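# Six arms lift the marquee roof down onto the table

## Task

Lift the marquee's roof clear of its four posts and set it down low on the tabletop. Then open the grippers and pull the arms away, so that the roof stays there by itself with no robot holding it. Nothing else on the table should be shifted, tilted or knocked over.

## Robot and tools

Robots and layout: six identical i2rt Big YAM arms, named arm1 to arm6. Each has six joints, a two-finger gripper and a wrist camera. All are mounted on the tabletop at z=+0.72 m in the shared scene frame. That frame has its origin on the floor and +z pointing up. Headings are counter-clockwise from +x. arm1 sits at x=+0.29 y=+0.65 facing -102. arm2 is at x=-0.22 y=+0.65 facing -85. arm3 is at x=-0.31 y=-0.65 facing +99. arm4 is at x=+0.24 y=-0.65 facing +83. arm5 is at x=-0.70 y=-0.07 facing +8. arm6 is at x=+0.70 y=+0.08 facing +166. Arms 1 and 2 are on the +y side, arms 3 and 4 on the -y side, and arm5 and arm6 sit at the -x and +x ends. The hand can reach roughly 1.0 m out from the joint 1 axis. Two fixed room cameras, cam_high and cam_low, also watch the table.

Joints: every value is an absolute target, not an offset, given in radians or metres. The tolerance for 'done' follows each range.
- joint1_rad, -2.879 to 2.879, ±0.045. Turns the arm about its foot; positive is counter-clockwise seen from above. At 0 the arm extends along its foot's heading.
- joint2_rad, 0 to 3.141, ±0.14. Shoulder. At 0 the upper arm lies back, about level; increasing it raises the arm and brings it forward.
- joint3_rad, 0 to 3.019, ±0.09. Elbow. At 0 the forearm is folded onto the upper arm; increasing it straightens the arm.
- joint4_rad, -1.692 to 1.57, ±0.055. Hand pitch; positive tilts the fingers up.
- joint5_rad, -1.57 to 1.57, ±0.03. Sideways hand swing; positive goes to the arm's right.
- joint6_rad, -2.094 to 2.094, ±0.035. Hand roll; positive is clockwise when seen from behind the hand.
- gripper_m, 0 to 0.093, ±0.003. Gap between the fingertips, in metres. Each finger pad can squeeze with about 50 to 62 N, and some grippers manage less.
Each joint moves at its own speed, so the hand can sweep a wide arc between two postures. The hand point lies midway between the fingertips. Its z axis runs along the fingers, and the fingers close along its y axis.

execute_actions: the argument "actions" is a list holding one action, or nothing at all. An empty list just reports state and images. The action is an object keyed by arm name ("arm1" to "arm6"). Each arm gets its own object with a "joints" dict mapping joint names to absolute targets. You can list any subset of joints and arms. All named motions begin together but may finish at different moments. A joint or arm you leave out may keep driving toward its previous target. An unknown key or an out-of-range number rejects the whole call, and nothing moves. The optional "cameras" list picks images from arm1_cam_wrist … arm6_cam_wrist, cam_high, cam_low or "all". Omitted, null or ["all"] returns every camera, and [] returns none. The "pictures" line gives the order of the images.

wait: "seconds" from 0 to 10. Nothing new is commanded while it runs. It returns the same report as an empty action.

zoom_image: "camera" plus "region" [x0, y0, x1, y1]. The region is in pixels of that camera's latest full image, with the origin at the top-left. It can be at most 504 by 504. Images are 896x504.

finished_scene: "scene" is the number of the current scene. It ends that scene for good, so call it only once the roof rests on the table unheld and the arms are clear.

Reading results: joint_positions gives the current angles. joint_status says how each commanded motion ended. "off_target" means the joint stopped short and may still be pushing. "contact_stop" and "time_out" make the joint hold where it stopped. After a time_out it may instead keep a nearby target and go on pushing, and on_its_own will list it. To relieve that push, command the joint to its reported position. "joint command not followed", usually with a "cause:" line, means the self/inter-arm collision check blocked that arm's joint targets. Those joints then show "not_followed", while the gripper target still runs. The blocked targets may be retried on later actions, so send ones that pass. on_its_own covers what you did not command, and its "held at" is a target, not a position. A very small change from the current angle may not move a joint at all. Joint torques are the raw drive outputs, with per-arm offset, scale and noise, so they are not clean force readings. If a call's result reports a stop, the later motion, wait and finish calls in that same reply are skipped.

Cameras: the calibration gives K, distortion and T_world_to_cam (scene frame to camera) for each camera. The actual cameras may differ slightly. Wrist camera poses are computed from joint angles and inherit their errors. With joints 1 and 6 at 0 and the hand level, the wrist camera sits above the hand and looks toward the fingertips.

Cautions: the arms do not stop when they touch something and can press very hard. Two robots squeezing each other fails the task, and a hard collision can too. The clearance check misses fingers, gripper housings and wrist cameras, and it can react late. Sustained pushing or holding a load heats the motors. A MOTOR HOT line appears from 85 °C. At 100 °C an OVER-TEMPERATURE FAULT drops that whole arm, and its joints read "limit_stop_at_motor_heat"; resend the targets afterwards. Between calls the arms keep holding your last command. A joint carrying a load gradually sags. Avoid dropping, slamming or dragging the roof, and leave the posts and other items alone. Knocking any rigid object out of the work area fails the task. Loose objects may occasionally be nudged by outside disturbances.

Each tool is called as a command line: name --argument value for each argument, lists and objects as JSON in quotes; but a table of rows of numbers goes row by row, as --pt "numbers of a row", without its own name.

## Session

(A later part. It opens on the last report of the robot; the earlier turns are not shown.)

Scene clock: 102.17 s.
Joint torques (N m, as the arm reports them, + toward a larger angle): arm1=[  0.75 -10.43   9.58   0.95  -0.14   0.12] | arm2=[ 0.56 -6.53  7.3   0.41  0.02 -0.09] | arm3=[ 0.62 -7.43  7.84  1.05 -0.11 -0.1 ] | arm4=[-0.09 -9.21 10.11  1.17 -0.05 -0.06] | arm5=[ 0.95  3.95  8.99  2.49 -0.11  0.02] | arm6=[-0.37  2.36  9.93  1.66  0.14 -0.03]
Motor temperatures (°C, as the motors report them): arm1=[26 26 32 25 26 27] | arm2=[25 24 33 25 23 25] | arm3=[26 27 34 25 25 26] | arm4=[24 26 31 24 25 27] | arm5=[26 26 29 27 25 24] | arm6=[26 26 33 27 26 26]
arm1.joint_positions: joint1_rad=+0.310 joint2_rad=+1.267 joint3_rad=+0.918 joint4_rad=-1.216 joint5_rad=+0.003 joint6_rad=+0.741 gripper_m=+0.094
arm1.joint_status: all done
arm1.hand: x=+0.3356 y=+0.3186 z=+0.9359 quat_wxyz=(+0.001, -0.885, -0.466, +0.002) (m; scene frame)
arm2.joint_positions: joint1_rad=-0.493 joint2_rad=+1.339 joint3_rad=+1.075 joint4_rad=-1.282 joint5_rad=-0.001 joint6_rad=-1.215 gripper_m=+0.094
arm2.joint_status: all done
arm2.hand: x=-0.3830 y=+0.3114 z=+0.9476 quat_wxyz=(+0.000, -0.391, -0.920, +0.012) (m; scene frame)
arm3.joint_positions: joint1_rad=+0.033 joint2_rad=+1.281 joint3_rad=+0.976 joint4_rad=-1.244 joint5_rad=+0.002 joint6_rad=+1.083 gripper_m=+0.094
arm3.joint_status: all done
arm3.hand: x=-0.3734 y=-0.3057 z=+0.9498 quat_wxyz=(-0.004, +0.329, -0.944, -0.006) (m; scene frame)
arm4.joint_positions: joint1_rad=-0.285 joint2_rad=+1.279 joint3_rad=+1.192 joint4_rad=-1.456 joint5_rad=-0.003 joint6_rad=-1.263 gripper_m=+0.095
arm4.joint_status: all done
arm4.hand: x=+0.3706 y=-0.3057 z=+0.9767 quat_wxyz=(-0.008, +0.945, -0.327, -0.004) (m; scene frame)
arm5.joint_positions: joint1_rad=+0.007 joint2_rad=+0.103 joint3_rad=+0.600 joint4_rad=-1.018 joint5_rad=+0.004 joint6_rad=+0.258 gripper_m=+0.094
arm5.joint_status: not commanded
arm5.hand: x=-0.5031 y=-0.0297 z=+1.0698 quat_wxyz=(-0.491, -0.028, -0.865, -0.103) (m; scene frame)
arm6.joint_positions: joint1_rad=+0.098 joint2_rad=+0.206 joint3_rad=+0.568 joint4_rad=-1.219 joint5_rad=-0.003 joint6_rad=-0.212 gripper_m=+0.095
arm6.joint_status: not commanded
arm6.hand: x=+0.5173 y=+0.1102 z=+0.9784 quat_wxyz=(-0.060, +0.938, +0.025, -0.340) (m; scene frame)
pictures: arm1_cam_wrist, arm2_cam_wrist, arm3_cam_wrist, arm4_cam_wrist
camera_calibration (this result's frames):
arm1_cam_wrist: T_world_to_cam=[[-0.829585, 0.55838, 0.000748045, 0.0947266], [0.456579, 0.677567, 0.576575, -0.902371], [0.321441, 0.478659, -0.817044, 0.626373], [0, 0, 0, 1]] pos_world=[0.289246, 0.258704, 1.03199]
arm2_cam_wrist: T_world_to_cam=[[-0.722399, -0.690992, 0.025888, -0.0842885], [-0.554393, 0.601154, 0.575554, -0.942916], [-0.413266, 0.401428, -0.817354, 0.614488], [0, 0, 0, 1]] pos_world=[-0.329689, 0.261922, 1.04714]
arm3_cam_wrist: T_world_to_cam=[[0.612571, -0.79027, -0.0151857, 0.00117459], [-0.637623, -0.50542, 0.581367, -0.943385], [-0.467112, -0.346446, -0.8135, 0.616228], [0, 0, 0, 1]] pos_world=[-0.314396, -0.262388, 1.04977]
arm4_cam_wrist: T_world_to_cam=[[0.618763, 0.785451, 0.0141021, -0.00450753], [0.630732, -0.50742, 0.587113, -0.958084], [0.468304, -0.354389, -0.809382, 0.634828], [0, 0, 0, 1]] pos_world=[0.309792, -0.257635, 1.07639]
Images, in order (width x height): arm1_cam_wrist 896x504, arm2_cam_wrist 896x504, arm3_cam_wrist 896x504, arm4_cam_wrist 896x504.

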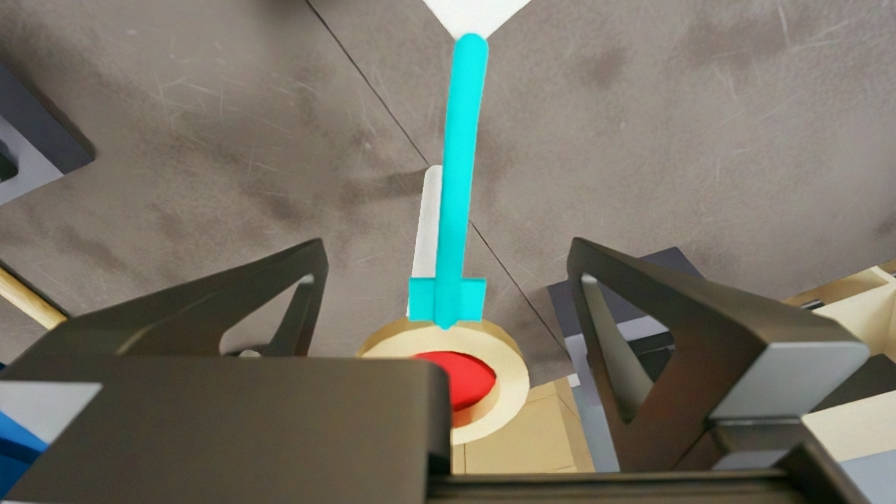

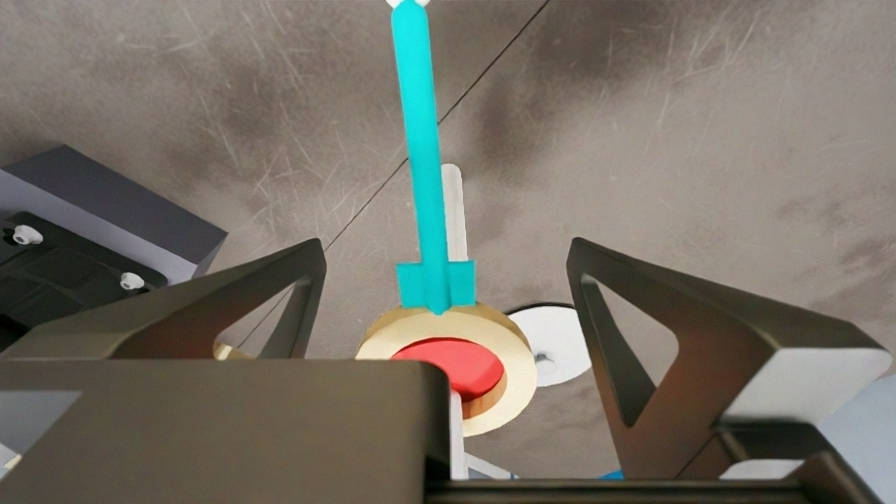

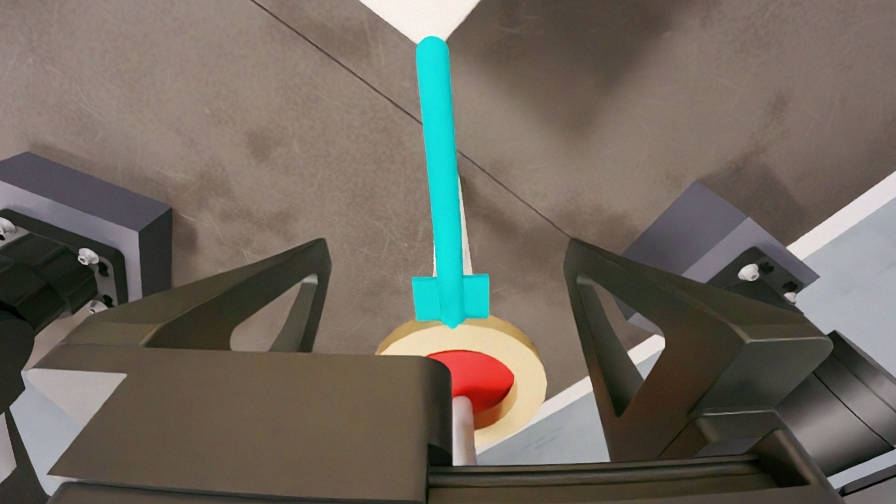

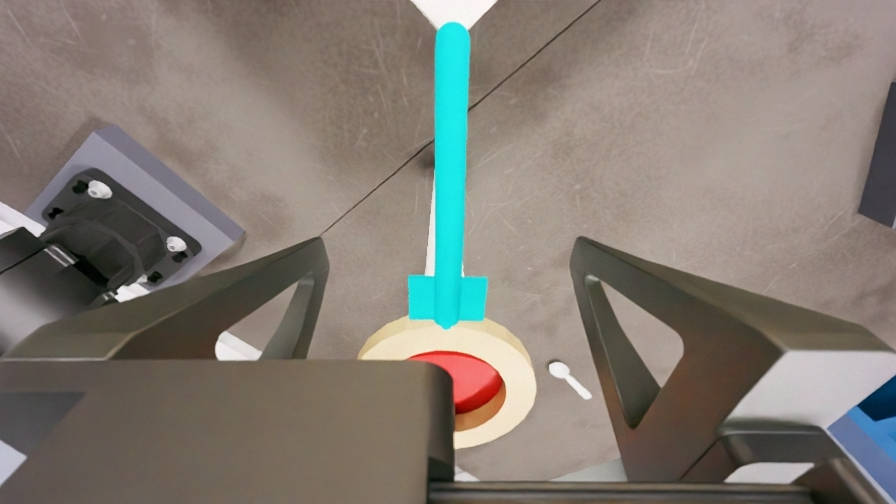

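execute_actions --actions '[{"arm1":{"joints":{"gripper_m":0.015}},"arm2":{"joints":{"gripper_m":0.015}},"arm3":{"joints":{"gripper_m":0.015}},"arm4":{"joints":{"gripper_m":0.015}}}]' --cameras '["arm1_cam_wrist","arm2_cam_wrist","arm3_cam_wrist","arm4_cam_wrist"]'

Scene clock: 105.77 s.
Joint torques (N m, as the arm reports them, + toward a larger angle): arm1=[  0.79 -10.07   9.66   0.84  -0.12   0.1 ] | arm2=[ 0.59 -6.73  7.27  0.3   0.4  -0.08] | arm3=[ 1.13 -7.4   7.95  1.   -0.16 -0.07] | arm4=[-0.07 -9.59 10.07  1.08  0.12 -0.06] | arm5=[ 0.91  3.91  9.    2.49 -0.11  0.02] | arm6=[-0.62  2.49  9.9   1.74  0.12 -0.01]
Motor temperatures (°C, as the motors report them): arm1=[26 26 31 25 26 27] | arm2=[25 24 32 25 23 25] | arm3=[26 27 33 25 25 26] | arm4=[24 26 31 24 25 27] | arm5=[26 26 30 27 25 24] | arm6=[26 26 33 27 26 26]
arm1.joint_positions: joint1_rad=+0.310 joint2_rad=+1.267 joint3_rad=+0.918 joint4_rad=-1.213 joint5_rad=+0.002 joint6_rad=+0.743 gripper_m=+0.019
arm1.joint_status: gripper_m off_target (ended at +0.019, target +0.015)
arm1.hand: x=+0.3358 y=+0.3179 z=+0.9359 quat_wxyz=(-0.001, -0.885, -0.465, +0.002) (m; scene frame)
arm2.joint_positions: joint1_rad=-0.493 joint2_rad=+1.339 joint3_rad=+1.075 joint4_rad=-1.279 joint5_rad=-0.009 joint6_rad=-1.216 gripper_m=+0.021
arm2.joint_status: gripper_m off_target (ended at +0.021, target +0.015)
arm2.hand: x=-0.3821 y=+0.3101 z=+0.9476 quat_wxyz=(-0.004, -0.391, -0.920, +0.014) (m; scene frame)
arm3.joint_positions: joint1_rad=+0.032 joint2_rad=+1.281 joint3_rad=+0.976 joint4_rad=-1.241 joint5_rad=+0.003 joint6_rad=+1.080 gripper_m=+0.019
arm3.joint_status: gripper_m off_target (ended at +0.019, target +0.015)
arm3.hand: x=-0.3733 y=-0.3050 z=+0.9498 quat_wxyz=(-0.005, +0.330, -0.944, -0.007) (m; scene frame)
arm4.joint_positions: joint1_rad=-0.285 joint2_rad=+1.279 joint3_rad=+1.192 joint4_rad=-1.453 joint5_rad=-0.007 joint6_rad=-1.263 gripper_m=+0.020
arm4.joint_status: gripper_m off_target (ended at +0.020, target +0.015)
arm4.hand: x=+0.3701 y=-0.3048 z=+0.9767 quat_wxyz=(-0.009, +0.945, -0.327, -0.006) (m; scene frame)
arm5.joint_positions: joint1_rad=+0.007 joint2_rad=+0.103 joint3_rad=+0.600 joint4_rad=-1.018 joint5_rad=+0.004 joint6_rad=+0.258 gripper_m=+0.094
arm5.joint_status: not commanded
arm5.hand: x=-0.5031 y=-0.0297 z=+1.0698 quat_wxyz=(-0.491, -0.028, -0.865, -0.103) (m; scene frame)
arm6.joint_positions: joint1_rad=+0.098 joint2_rad=+0.206 joint3_rad=+0.568 joint4_rad=-1.219 joint5_rad=-0.003 joint6_rad=-0.212 gripper_m=+0.095
arm6.joint_status: not commanded
arm6.hand: x=+0.5173 y=+0.1102 z=+0.9784 quat_wxyz=(-0.060, +0.938, +0.025, -0.340) (m; scene frame)
pictures: arm1_cam_wrist, arm2_cam_wrist, arm3_cam_wrist, arm4_cam_wrist
camera_calibration (this result's frames):
arm1_cam_wrist: T_world_to_cam=[[-0.828519, 0.559958, -0.00158296, 0.0965989], [0.457407, 0.678409, 0.574926, -0.900953], [0.323008, 0.475613, -0.818204, 0.628197], [0, 0, 0, 1]] pos_world=[0.289224, 0.258345, 1.03213]
arm2_cam_wrist: T_world_to_cam=[[-0.721615, -0.691803, 0.026079, -0.084159], [-0.558362, 0.603867, 0.568838, -0.937702], [-0.409272, 0.395921, -0.822036, 0.623034], [0, 0, 0, 1]] pos_world=[-0.329317, 0.261353, 1.04775]
arm3_cam_wrist: T_world_to_cam=[[0.614083, -0.789055, -0.0171759, 0.0044617], [-0.636833, -0.508236, 0.579776, -0.942004], [-0.466204, -0.345092, -0.814595, 0.618334], [0, 0, 0, 1]] pos_world=[-0.314368, -0.261858, 1.04992]
arm4_cam_wrist: T_world_to_cam=[[0.618466, 0.785661, 0.0153797, -0.00598821], [0.632699, -0.509472, 0.583207, -0.954912], [0.466038, -0.350963, -0.812178, 0.639972], [0, 0, 0, 1]] pos_world=[0.309624, -0.25719, 1.07677]
Images, in order (width x height): arm1_cam_wrist 896x504, arm2_cam_wrist 896x504, arm3_cam_wrist 896x504, arm4_cam_wrist 896x504.

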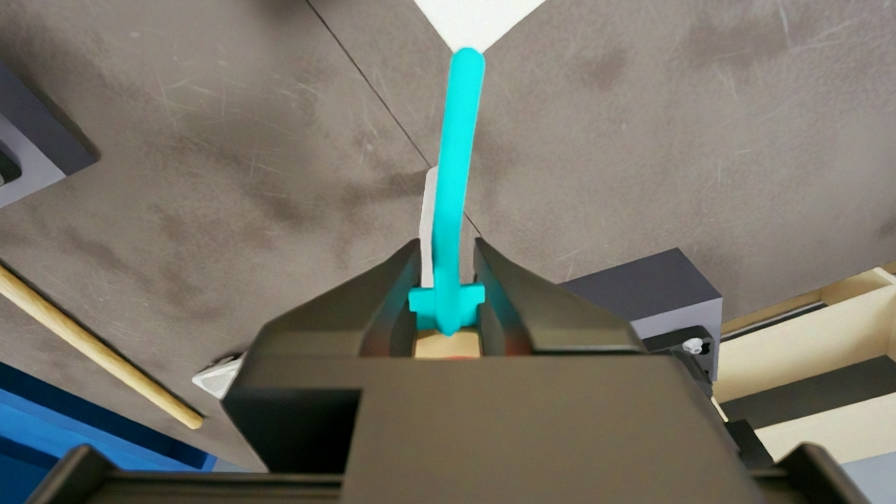

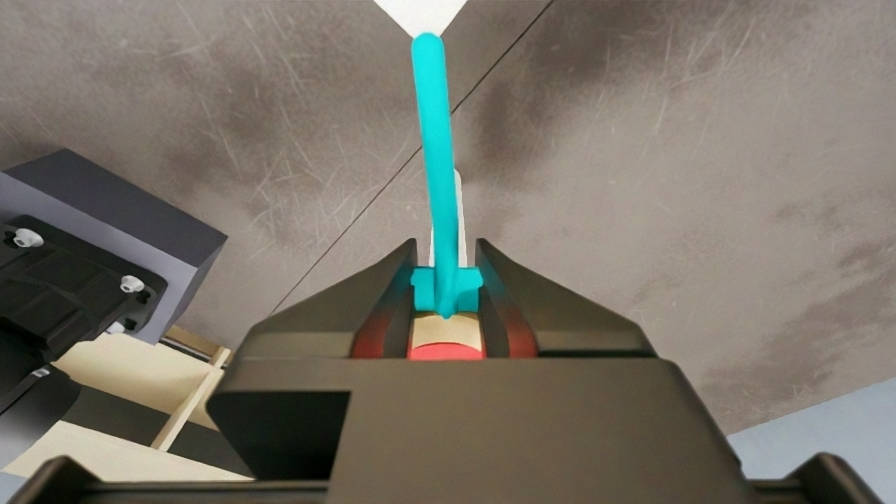

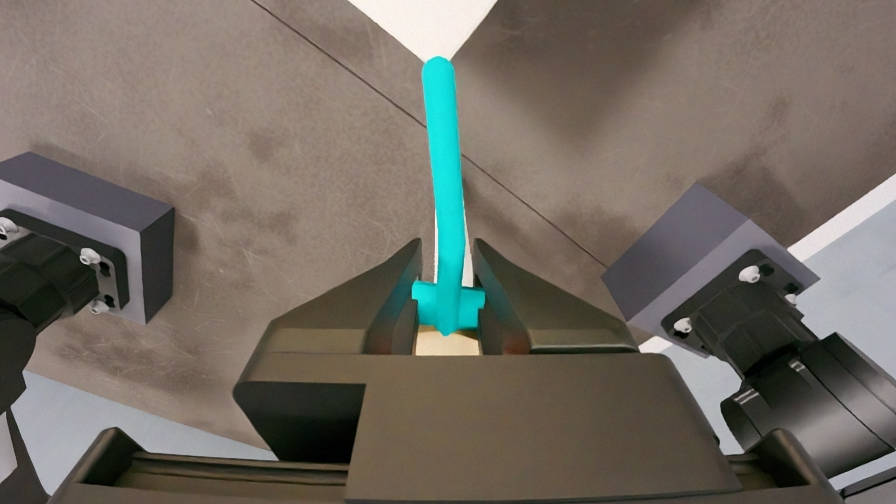

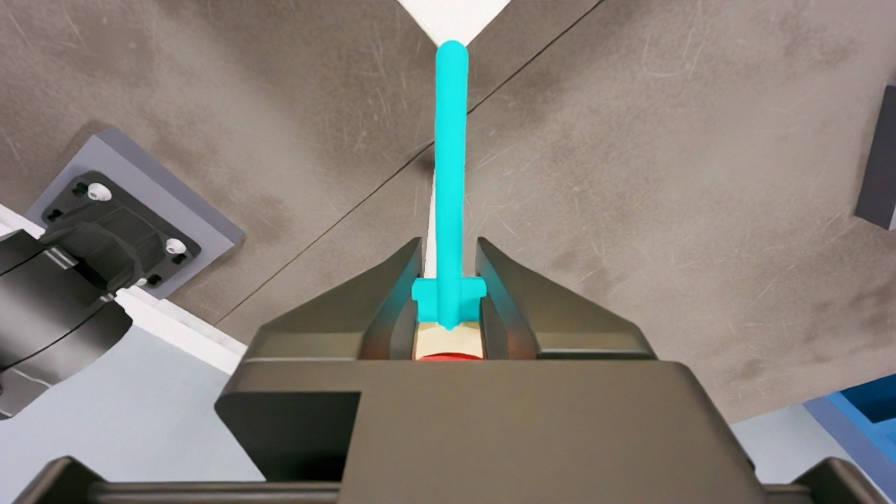

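execute_actions --actions '[{"arm1":{"joints":{"joint1_rad":0.345,"joint2_rad":1.19,"joint3_rad":1.10,"joint4_rad":-1.445,"gripper_m":0.01}},"arm2":{"joints":{"joint2_rad":1.28,"joint3_rad":1.27,"joint4_rad":-1.495,"joint1_rad":-0.525,"gripper_m":0.01}},"arm3":{"joints":{"joint1_rad":0.075,"joint2_rad":1.21,"joint3_rad":1.17,"joint4_rad":-1.465,"gripper_m":0.01}},"arm4":{"joints":{"joint1_rad":-0.325,"joint2_rad":1.265,"joint3_rad":1.42,"joint4_rad":-1.665,"gripper_m":0.01}}}]'

zoom_image --camera "cam_low" --region '[250, 100, 670, 300]'

Scene clock: 116.97 s.
Joint torques (N m, as the arm reports them, + toward a larger angle): arm1=[ 1.23 -8.69 12.69  0.22 -0.12  0.09] | arm2=[-0.16 -5.99 10.31 -0.77  0.4  -0.06] | arm3=[ 1.96 -8.53 10.69 -0.27 -0.34 -0.1 ] | arm4=[ -1.12 -10.15  13.42  -0.02   0.22  -0.04] | arm5=[ 0.9   3.92  8.99  2.48 -0.11  0.02] | arm6=[-0.31  2.7   9.85  1.72  0.16 -0.03]
Motor temperatures (°C, as the motors report them): arm1=[26 26 31 25 26 27] | arm2=[25 24 32 25 23 25] | arm3=[26 27 33 25 25 26] | arm4=[24 26 31 24 25 27] | arm5=[26 26 30 27 25 24] | arm6=[26 26 34 27 26 26]
arm1.joint_positions: joint1_rad=+0.330 joint2_rad=+1.185 joint3_rad=+1.074 joint4_rad=-1.433 joint5_rad=+0.002 joint6_rad=+0.743 gripper_m=+0.019
arm1.joint_status: gripper_m off_target (ended at +0.019, target +0.010); the others done
arm1.hand: x=+0.3414 y=+0.3243 z=+1.0188 quat_wxyz=(-0.009, -0.881, -0.473, +0.005) (m; scene frame)
arm2.joint_positions: joint1_rad=-0.508 joint2_rad=+1.285 joint3_rad=+1.225 joint4_rad=-1.479 joint5_rad=-0.009 joint6_rad=-1.217 gripper_m=+0.021
arm2.joint_status: gripper_m off_target (ended at +0.021, target +0.010); the others done
arm2.hand: x=-0.3841 y=+0.3191 z=+1.0228 quat_wxyz=(-0.004, -0.397, -0.918, +0.016) (m; scene frame)
arm3.joint_positions: joint1_rad=+0.066 joint2_rad=+1.219 joint3_rad=+1.131 joint4_rad=-1.447 joint5_rad=+0.007 joint6_rad=+1.080 gripper_m=+0.019
arm3.joint_status: gripper_m off_target (ended at +0.019, target +0.010); the others done
arm3.hand: x=-0.3837 y=-0.3112 z=+1.0274 quat_wxyz=(-0.007, +0.346, -0.938, -0.012) (m; scene frame)
arm4.joint_positions: joint1_rad=-0.305 joint2_rad=+1.268 joint3_rad=+1.385 joint4_rad=-1.646 joint5_rad=-0.009 joint6_rad=-1.264 gripper_m=+0.020
arm4.joint_status: gripper_m off_target (ended at +0.020, target +0.010); the others done
arm4.hand: x=+0.3765 y=-0.3089 z=+1.0540 quat_wxyz=(-0.014, +0.942, -0.336, -0.007) (m; scene frame)
arm5.joint_positions: joint1_rad=+0.007 joint2_rad=+0.103 joint3_rad=+0.600 joint4_rad=-1.018 joint5_rad=+0.004 joint6_rad=+0.258 gripper_m=+0.094
arm5.joint_status: not commanded
arm5.hand: x=-0.5031 y=-0.0297 z=+1.0698 quat_wxyz=(-0.491, -0.028, -0.865, -0.103) (m; scene frame)
arm6.joint_positions: joint1_rad=+0.098 joint2_rad=+0.206 joint3_rad=+0.568 joint4_rad=-1.219 joint5_rad=-0.003 joint6_rad=-0.212 gripper_m=+0.095
arm6.joint_status: not commanded
arm6.hand: x=+0.5173 y=+0.1102 z=+0.9784 quat_wxyz=(-0.060, +0.938, +0.025, -0.340) (m; scene frame)
pictures: arm1_cam_wrist, arm2_cam_wrist, arm3_cam_wrist, arm4_cam_wrist, arm5_cam_wrist, arm6_cam_wrist, cam_high, cam_low
camera_calibration (this result's frames):
arm1_cam_wrist: T_world_to_cam=[[-0.838823, 0.544238, -0.0134274, 0.118481], [0.442993, 0.696698, 0.564241, -0.945642], [0.316436, 0.467351, -0.825501, 0.703553], [0, 0, 0, 1]] pos_world=[0.295668, 0.265539, 1.11594]
arm2_cam_wrist: T_world_to_cam=[[-0.731263, -0.68146, 0.0294458, -0.0918333], [-0.548688, 0.613336, 0.56812, -0.985584], [-0.405211, 0.399289, -0.822419, 0.681295], [0, 0, 0, 1]] pos_world=[-0.331864, 0.26988, 1.12294]
arm3_cam_wrist: T_world_to_cam=[[0.640512, -0.767554, -0.0245777, 0.0317966], [-0.619934, -0.535685, 0.573344, -0.992217], [-0.453239, -0.351997, -0.818946, 0.681832], [0, 0, 0, 1]] pos_world=[-0.326443, -0.267106, 1.12805]
arm4_cam_wrist: T_world_to_cam=[[0.6336, 0.773273, 0.0244843, -0.0270286], [0.621559, -0.527623, 0.579032, -1.00311], [0.460668, -0.351656, -0.814937, 0.703039], [0, 0, 0, 1]] pos_world=[0.316752, -0.261138, 1.15443]
arm5_cam_wrist: T_world_to_cam=[[0.0527765, -0.977431, -0.204554, 0.216635], [-0.921582, 0.0312142, -0.386928, -0.0424365], [0.38458, 0.208934, -0.899136, 1.28121], [0, 0, 0, 1]] pos_world=[-0.543269, -0.0546171, 1.17987]
arm6_cam_wrist: T_world_to_cam=[[-0.00362392, 0.990377, 0.13835, -0.248417], [0.998508, 0.0111224, -0.0534645, -0.460744], [-0.0544887, 0.13795, -0.988939, 1.1005], [0, 0, 0, 1]] pos_world=[0.519121, 0.0993375, 1.09806]
Images, in order (width x height): arm1_cam_wrist 896x504, arm2_cam_wrist 896x504, arm3_cam_wrist 896x504, arm4_cam_wrist 896x504, arm5_cam_wrist 896x504, arm6_cam_wrist 896x504, cam_high 896x504, cam_low 896x504.

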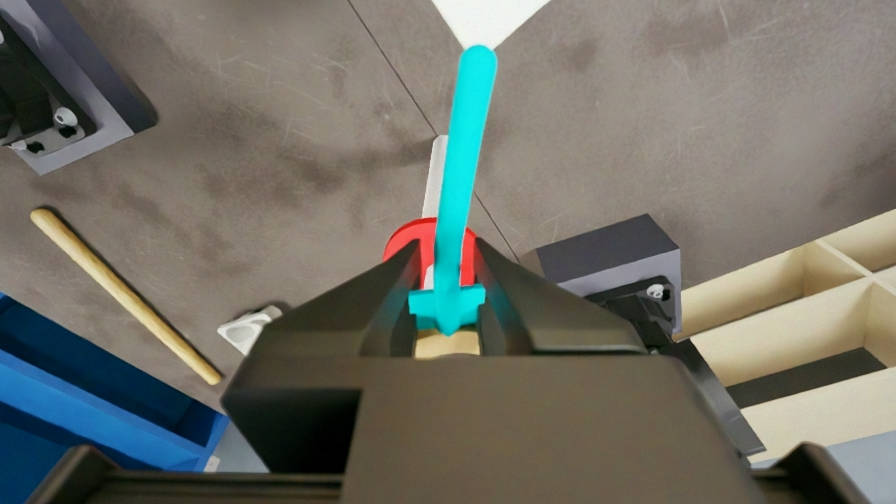

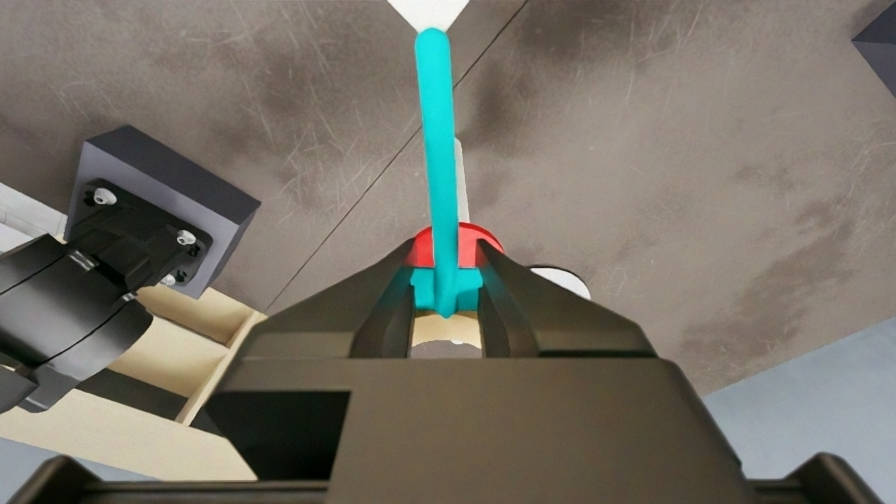

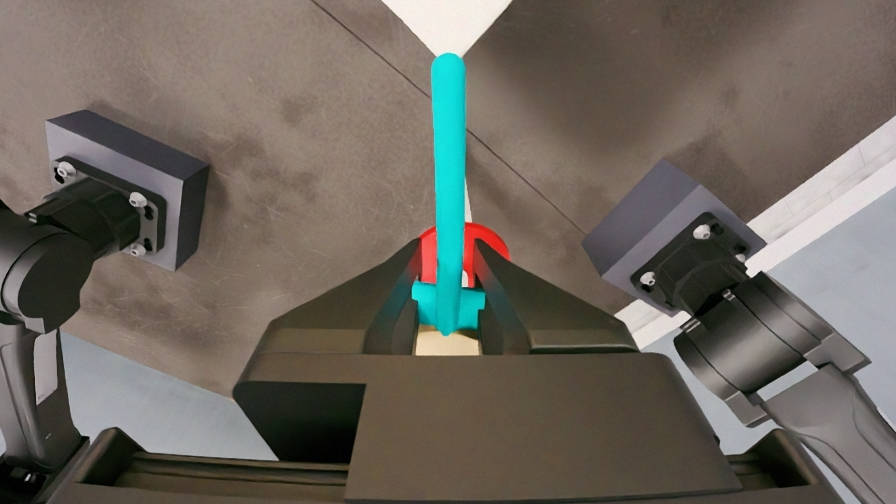

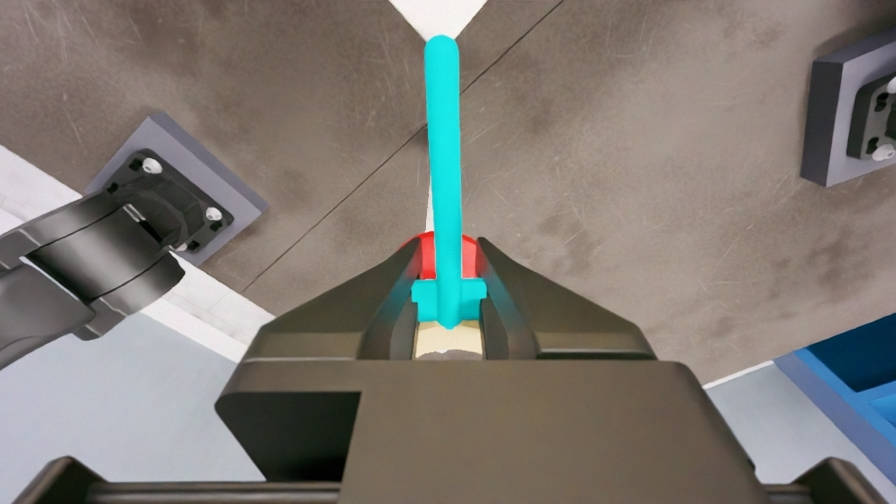

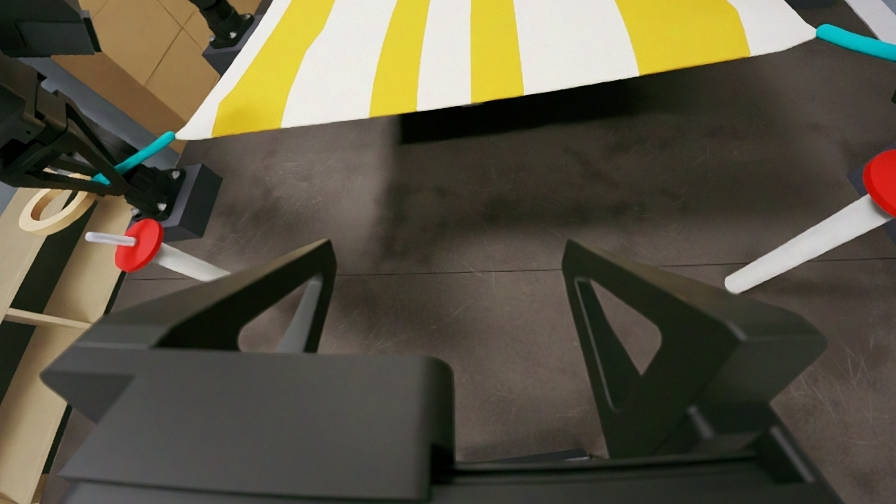

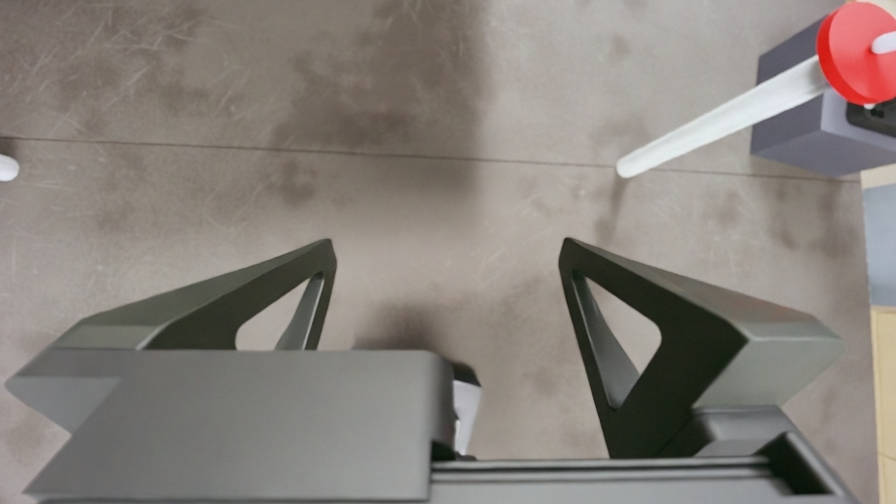

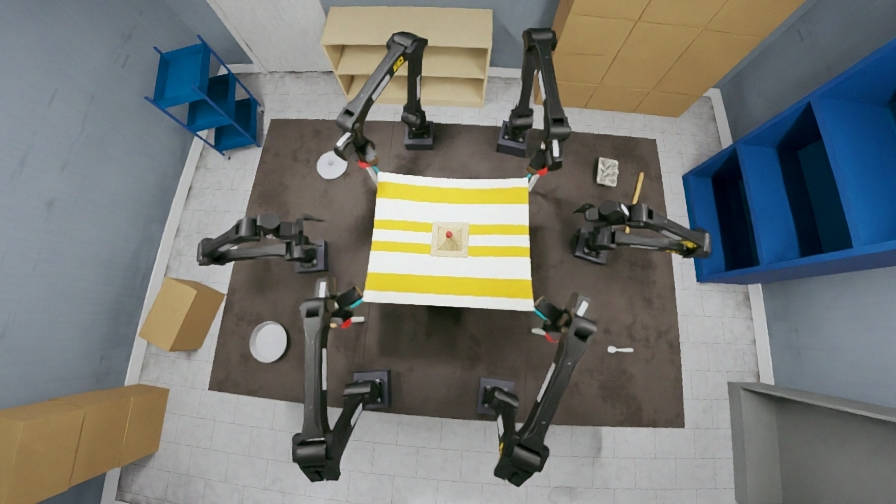

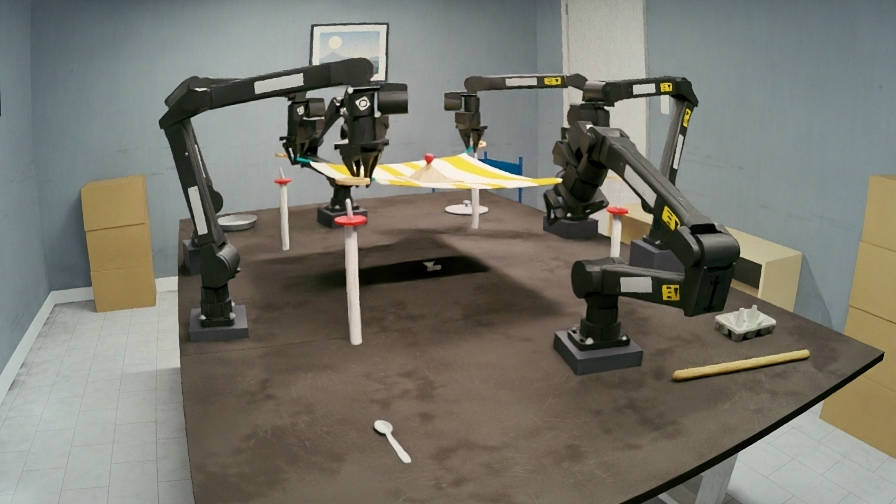

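Region (250, 100, 670, 300) of cam_low's 896x504 image, scaled by 1.200, with more detail than that image has; it fills the top 240 rows of this view, and the rest is white.

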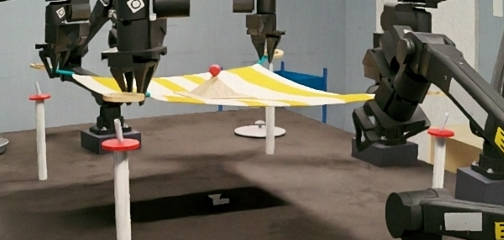

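execute_actions --actions '[{"arm1":{"joints":{"joint1_rad":-0.02,"joint6_rad":0.3}},"arm2":{"joints":{"joint1_rad":-0.18,"joint6_rad":-0.6}},"arm3":{"joints":{"joint1_rad":-0.27,"joint6_rad":0.5}},"arm4":{"joints":{"joint1_rad":0.02,"joint6_rad":-0.7}}}]' --cameras '["cam_high","cam_low"]'

Scene clock: 125.60 s.
Joint torques (N m, as the arm reports them, + toward a larger angle): arm1=[-0.21 -8.74 12.7   0.31 -0.13 -0.07] | arm2=[ 0.83 -6.08 10.3  -0.59  0.12  0.21] | arm3=[ 1.52 -8.22 10.56 -0.33 -0.12 -0.08] | arm4=[  0.43 -10.47  13.45   0.06   0.     0.11] | arm5=[ 0.91  3.93  8.99  2.48 -0.11  0.02] | arm6=[ 0.31  2.73  9.9   1.87  0.11 -0.02]
Motor temperatures (°C, as the motors report them): arm1=[26 26 32 25 26 27] | arm2=[25 24 33 25 23 25] | arm3=[26 27 34 25 25 26] | arm4=[24 26 32 24 25 27] | arm5=[26 26 30 27 25 24] | arm6=[26 26 34 27 26 26]
arm1.joint_positions: joint1_rad=-0.017 joint2_rad=+1.185 joint3_rad=+1.074 joint4_rad=-1.435 joint5_rad=+0.002 joint6_rad=+0.310 gripper_m=+0.019
arm1.joint_status: all done
arm1.hand: x=+0.2282 y=+0.3268 z=+1.0190 quat_wxyz=(-0.006, -0.860, -0.511, +0.008) (m; scene frame)
arm2.joint_positions: joint1_rad=-0.176 joint2_rad=+1.285 joint3_rad=+1.225 joint4_rad=-1.483 joint5_rad=-0.002 joint6_rad=-0.616 gripper_m=+0.021
arm2.joint_status: all done
arm2.hand: x=-0.2682 y=+0.2848 z=+1.0228 quat_wxyz=(-0.007, -0.516, -0.856, +0.012) (m; scene frame)
arm3.joint_positions: joint1_rad=-0.274 joint2_rad=+1.219 joint3_rad=+1.131 joint4_rad=-1.449 joint5_rad=+0.002 joint6_rad=+0.513 gripper_m=+0.019
arm3.joint_status: all done
arm3.hand: x=-0.2679 y=-0.3066 z=+1.0280 quat_wxyz=(-0.011, +0.450, -0.893, -0.008) (m; scene frame)
arm4.joint_positions: joint1_rad=+0.023 joint2_rad=+1.268 joint3_rad=+1.385 joint4_rad=-1.647 joint5_rad=-0.003 joint6_rad=-0.708 gripper_m=+0.020
arm4.joint_status: all done
arm4.hand: x=+0.2613 y=-0.2842 z=+1.0549 quat_wxyz=(-0.011, +0.897, -0.441, -0.012) (m; scene frame)
arm5.joint_positions: joint1_rad=+0.007 joint2_rad=+0.103 joint3_rad=+0.600 joint4_rad=-1.018 joint5_rad=+0.004 joint6_rad=+0.258 gripper_m=+0.094
arm5.joint_status: not commanded
arm5.hand: x=-0.5031 y=-0.0297 z=+1.0698 quat_wxyz=(-0.491, -0.028, -0.865, -0.103) (m; scene frame)
arm6.joint_positions: joint1_rad=+0.098 joint2_rad=+0.206 joint3_rad=+0.568 joint4_rad=-1.219 joint5_rad=-0.003 joint6_rad=-0.212 gripper_m=+0.095
arm6.joint_status: not commanded
arm6.hand: x=+0.5173 y=+0.1102 z=+0.9784 quat_wxyz=(-0.060, +0.938, +0.025, -0.340) (m; scene frame)
pictures: cam_high, cam_low
Images, in order (width x height): cam_high 896x504, cam_low 896x504.

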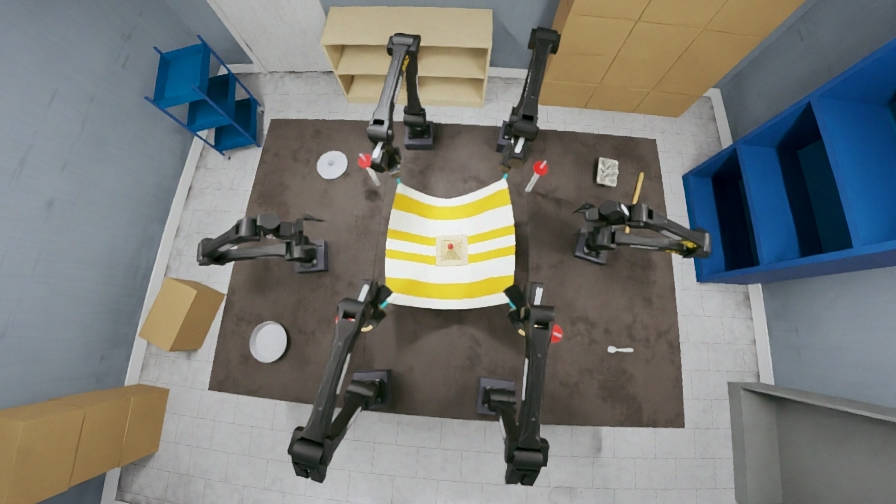

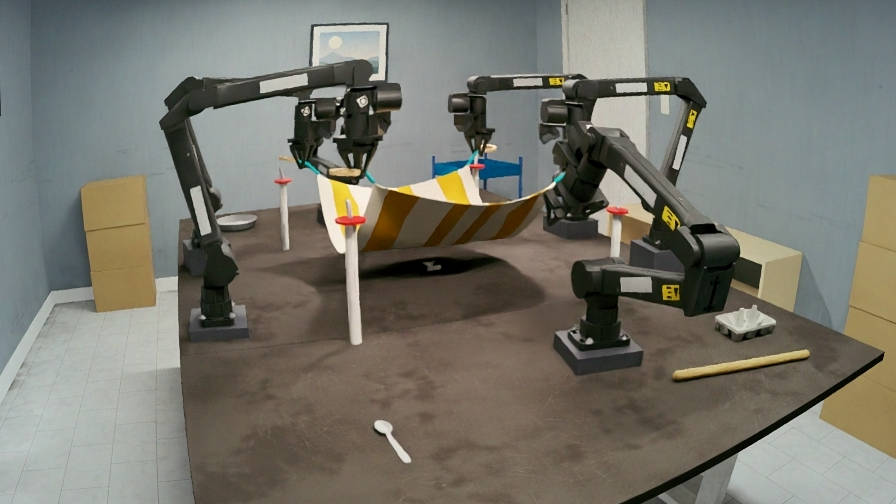

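execute_actions --actions '[{"arm1":{"joints":{"joint2_rad":1.27,"joint3_rad":0.83,"joint4_rad":-1.11}},"arm2":{"joints":{"joint2_rad":1.30,"joint3_rad":0.915,"joint4_rad":-1.165}},"arm3":{"joints":{"joint2_rad":1.27,"joint3_rad":0.83,"joint4_rad":-1.11}},"arm4":{"joints":{"joint2_rad":1.24,"joint3_rad":0.955,"joint4_rad":-1.27}}}]' --cameras '[]'

execute_actions --actions '[{"arm1":{"joints":{"joint1_rad":0.06,"joint2_rad":1.615,"joint3_rad":0.66,"joint4_rad":-0.59}},"arm2":{"joints":{"joint1_rad":-0.26,"joint2_rad":1.575,"joint3_rad":0.70,"joint4_rad":-0.67}},"arm3":{"joints":{"joint1_rad":-0.2,"joint2_rad":1.61,"joint3_rad":0.66,"joint4_rad":-0.59}},"arm4":{"joints":{"joint1_rad":-0.06,"joint2_rad":1.46,"joint3_rad":0.70,"joint4_rad":-0.79}}}]' --cameras '["cam_high","cam_low"]'

Scene clock: 141.00 s.
Joint torques (N m, as the arm reports them, + toward a larger angle): arm1=[-0.25 -9.62  9.86  0.86 -0.13 -0.06] | arm2=[ 0.77 -5.7   7.25  0.25  0.11  0.21] | arm3=[ 1.23 -7.06  7.65  0.97 -0.11 -0.13] | arm4=[ 0.46 -8.35  9.68  1.04  0.01  0.12] | arm5=[ 0.93  3.91  8.99  2.48 -0.11  0.02] | arm6=[-0.13  2.52 10.01  1.73  0.1  -0.04]
Motor temperatures (°C, as the motors report them): arm1=[26 26 33 25 26 27] | arm2=[25 24 34 25 23 25] | arm3=[26 28 34 25 25 26] | arm4=[24 26 32 24 25 27] | arm5=[26 26 30 27 25 24] | arm6=[26 26 34 27 26 26]
arm1.joint_positions: joint1_rad=-0.017 joint2_rad=+1.274 joint3_rad=+0.826 joint4_rad=-1.116 joint5_rad=+0.002 joint6_rad=+0.310 gripper_m=+0.019
arm1.joint_status: all done
arm1.hand: x=+0.2291 y=+0.3334 z=+0.9014 quat_wxyz=(+0.001, -0.860, -0.511, +0.002) (m; scene frame)
arm2.joint_positions: joint1_rad=-0.176 joint2_rad=+1.309 joint3_rad=+0.904 joint4_rad=-1.175 joint5_rad=-0.002 joint6_rad=-0.615 gripper_m=+0.021
arm2.joint_status: all done
arm2.hand: x=-0.2643 y=+0.3146 z=+0.8960 quat_wxyz=(+0.001, -0.517, -0.856, -0.005) (m; scene frame)
arm3.joint_positions: joint1_rad=-0.274 joint2_rad=+1.267 joint3_rad=+0.820 joint4_rad=-1.122 joint5_rad=+0.002 joint6_rad=+0.512 gripper_m=+0.019
arm3.joint_status: all done
arm3.hand: x=-0.2703 y=-0.3334 z=+0.8992 quat_wxyz=(-0.002, +0.450, -0.893, +0.005) (m; scene frame)
arm4.joint_positions: joint1_rad=+0.023 joint2_rad=+1.236 joint3_rad=+0.955 joint4_rad=-1.283 joint5_rad=-0.003 joint6_rad=-0.707 gripper_m=+0.020
arm4.joint_status: all done
arm4.hand: x=+0.2581 y=-0.3186 z=+0.9030 quat_wxyz=(+0.004, +0.897, -0.441, -0.005) (m; scene frame)
arm5.joint_positions: joint1_rad=+0.007 joint2_rad=+0.103 joint3_rad=+0.600 joint4_rad=-1.018 joint5_rad=+0.004 joint6_rad=+0.258 gripper_m=+0.094
arm5.joint_status: not commanded
arm5.hand: x=-0.5031 y=-0.0297 z=+1.0698 quat_wxyz=(-0.491, -0.028, -0.865, -0.103) (m; scene frame)
arm6.joint_positions: joint1_rad=+0.098 joint2_rad=+0.206 joint3_rad=+0.568 joint4_rad=-1.219 joint5_rad=-0.003 joint6_rad=-0.212 gripper_m=+0.095
arm6.joint_status: not commanded
arm6.hand: x=+0.5173 y=+0.1102 z=+0.9784 quat_wxyz=(-0.060, +0.938, +0.025, -0.340) (m; scene frame)
pictures: none
No camera images: the call's "cameras" was empty. Leave "cameras" out to get every camera's image.

Scene clock: 142.20 s.
Joint torques (N m, as the arm reports them, + toward a larger angle): arm1=[  0.38 -11.35   6.26   1.01  -0.13  -0.05] | arm2=[ 1.08 -7.51  4.65  0.34  0.11  0.2 ] | arm3=[ 1.06 -8.88  4.6   1.12 -0.13 -0.11] | arm4=[  0.51 -11.04   7.51   1.12  -0.02   0.1 ] | arm5=[ 0.93  3.92  8.99  2.49 -0.11  0.02] | arm6=[-0.05  2.42  9.87  1.75  0.14 -0.05]
Motor temperatures (°C, as the motors report them): arm1=[26 26 33 25 26 27] | arm2=[25 24 34 25 23 25] | arm3=[26 28 34 25 25 26] | arm4=[24 26 32 24 25 27] | arm5=[26 26 30 27 25 24] | arm6=[26 26 34 27 26 26]
arm1.joint_positions: joint1_rad=+0.055 joint2_rad=+1.612 joint3_rad=+0.662 joint4_rad=-0.599 joint5_rad=+0.002 joint6_rad=+0.309 gripper_m=+0.019
arm1.joint_status: all done
arm1.hand: x=+0.2506 y=+0.3201 z=+0.7497 quat_wxyz=(-0.005, -0.840, -0.542, +0.006) (m; scene frame)
arm2.joint_positions: joint1_rad=-0.259 joint2_rad=+1.590 joint3_rad=+0.695 joint4_rad=-0.682 joint5_rad=-0.002 joint6_rad=-0.614 gripper_m=+0.021
arm2.joint_status: all done
arm2.hand: x=-0.2911 y=+0.3236 z=+0.7423 quat_wxyz=(+0.000, -0.553, -0.833, -0.004) (m; scene frame)
arm3.joint_positions: joint1_rad=-0.200 joint2_rad=+1.606 joint3_rad=+0.662 joint4_rad=-0.606 joint5_rad=+0.002 joint6_rad=+0.512 gripper_m=+0.019
arm3.joint_status: all done
arm3.hand: x=-0.2923 y=-0.3186 z=+0.7493 quat_wxyz=(-0.007, +0.483, -0.875, -0.003) (m; scene frame)
arm4.joint_positions: joint1_rad=-0.058 joint2_rad=+1.473 joint3_rad=+0.696 joint4_rad=-0.805 joint5_rad=-0.003 joint6_rad=-0.706 gripper_m=+0.020
arm4.joint_status: all done
arm4.hand: x=+0.2824 y=-0.3305 z=+0.7447 quat_wxyz=(+0.012, +0.878, -0.478, -0.001) (m; scene frame)
arm5.joint_positions: joint1_rad=+0.007 joint2_rad=+0.103 joint3_rad=+0.600 joint4_rad=-1.018 joint5_rad=+0.004 joint6_rad=+0.258 gripper_m=+0.094
arm5.joint_status: not commanded
arm5.hand: x=-0.5031 y=-0.0297 z=+1.0698 quat_wxyz=(-0.491, -0.028, -0.865, -0.103) (m; scene frame)
arm6.joint_positions: joint1_rad=+0.098 joint2_rad=+0.206 joint3_rad=+0.568 joint4_rad=-1.219 joint5_rad=-0.003 joint6_rad=-0.212 gripper_m=+0.095
arm6.joint_status: not commanded
arm6.hand: x=+0.5173 y=+0.1102 z=+0.9784 quat_wxyz=(-0.060, +0.938, +0.025, -0.340) (m; scene frame)
pictures: cam_high, cam_low
Images, in order (width x height): cam_high 896x504, cam_low 896x504.

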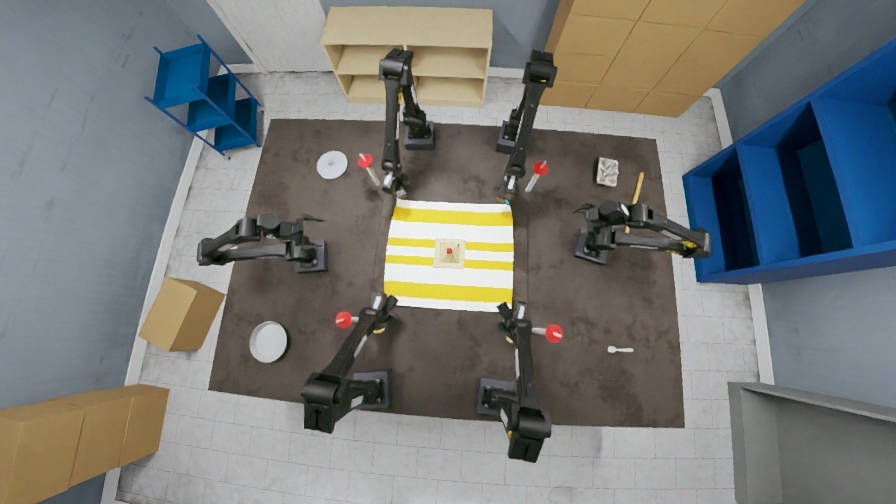

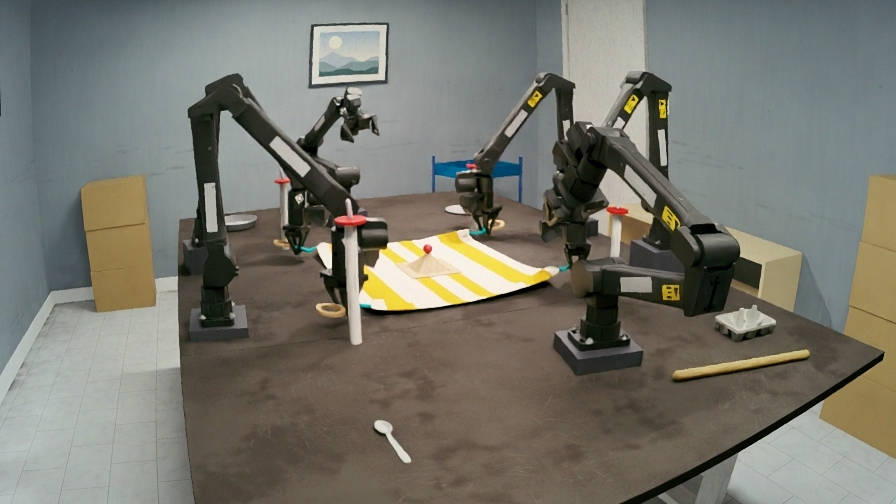

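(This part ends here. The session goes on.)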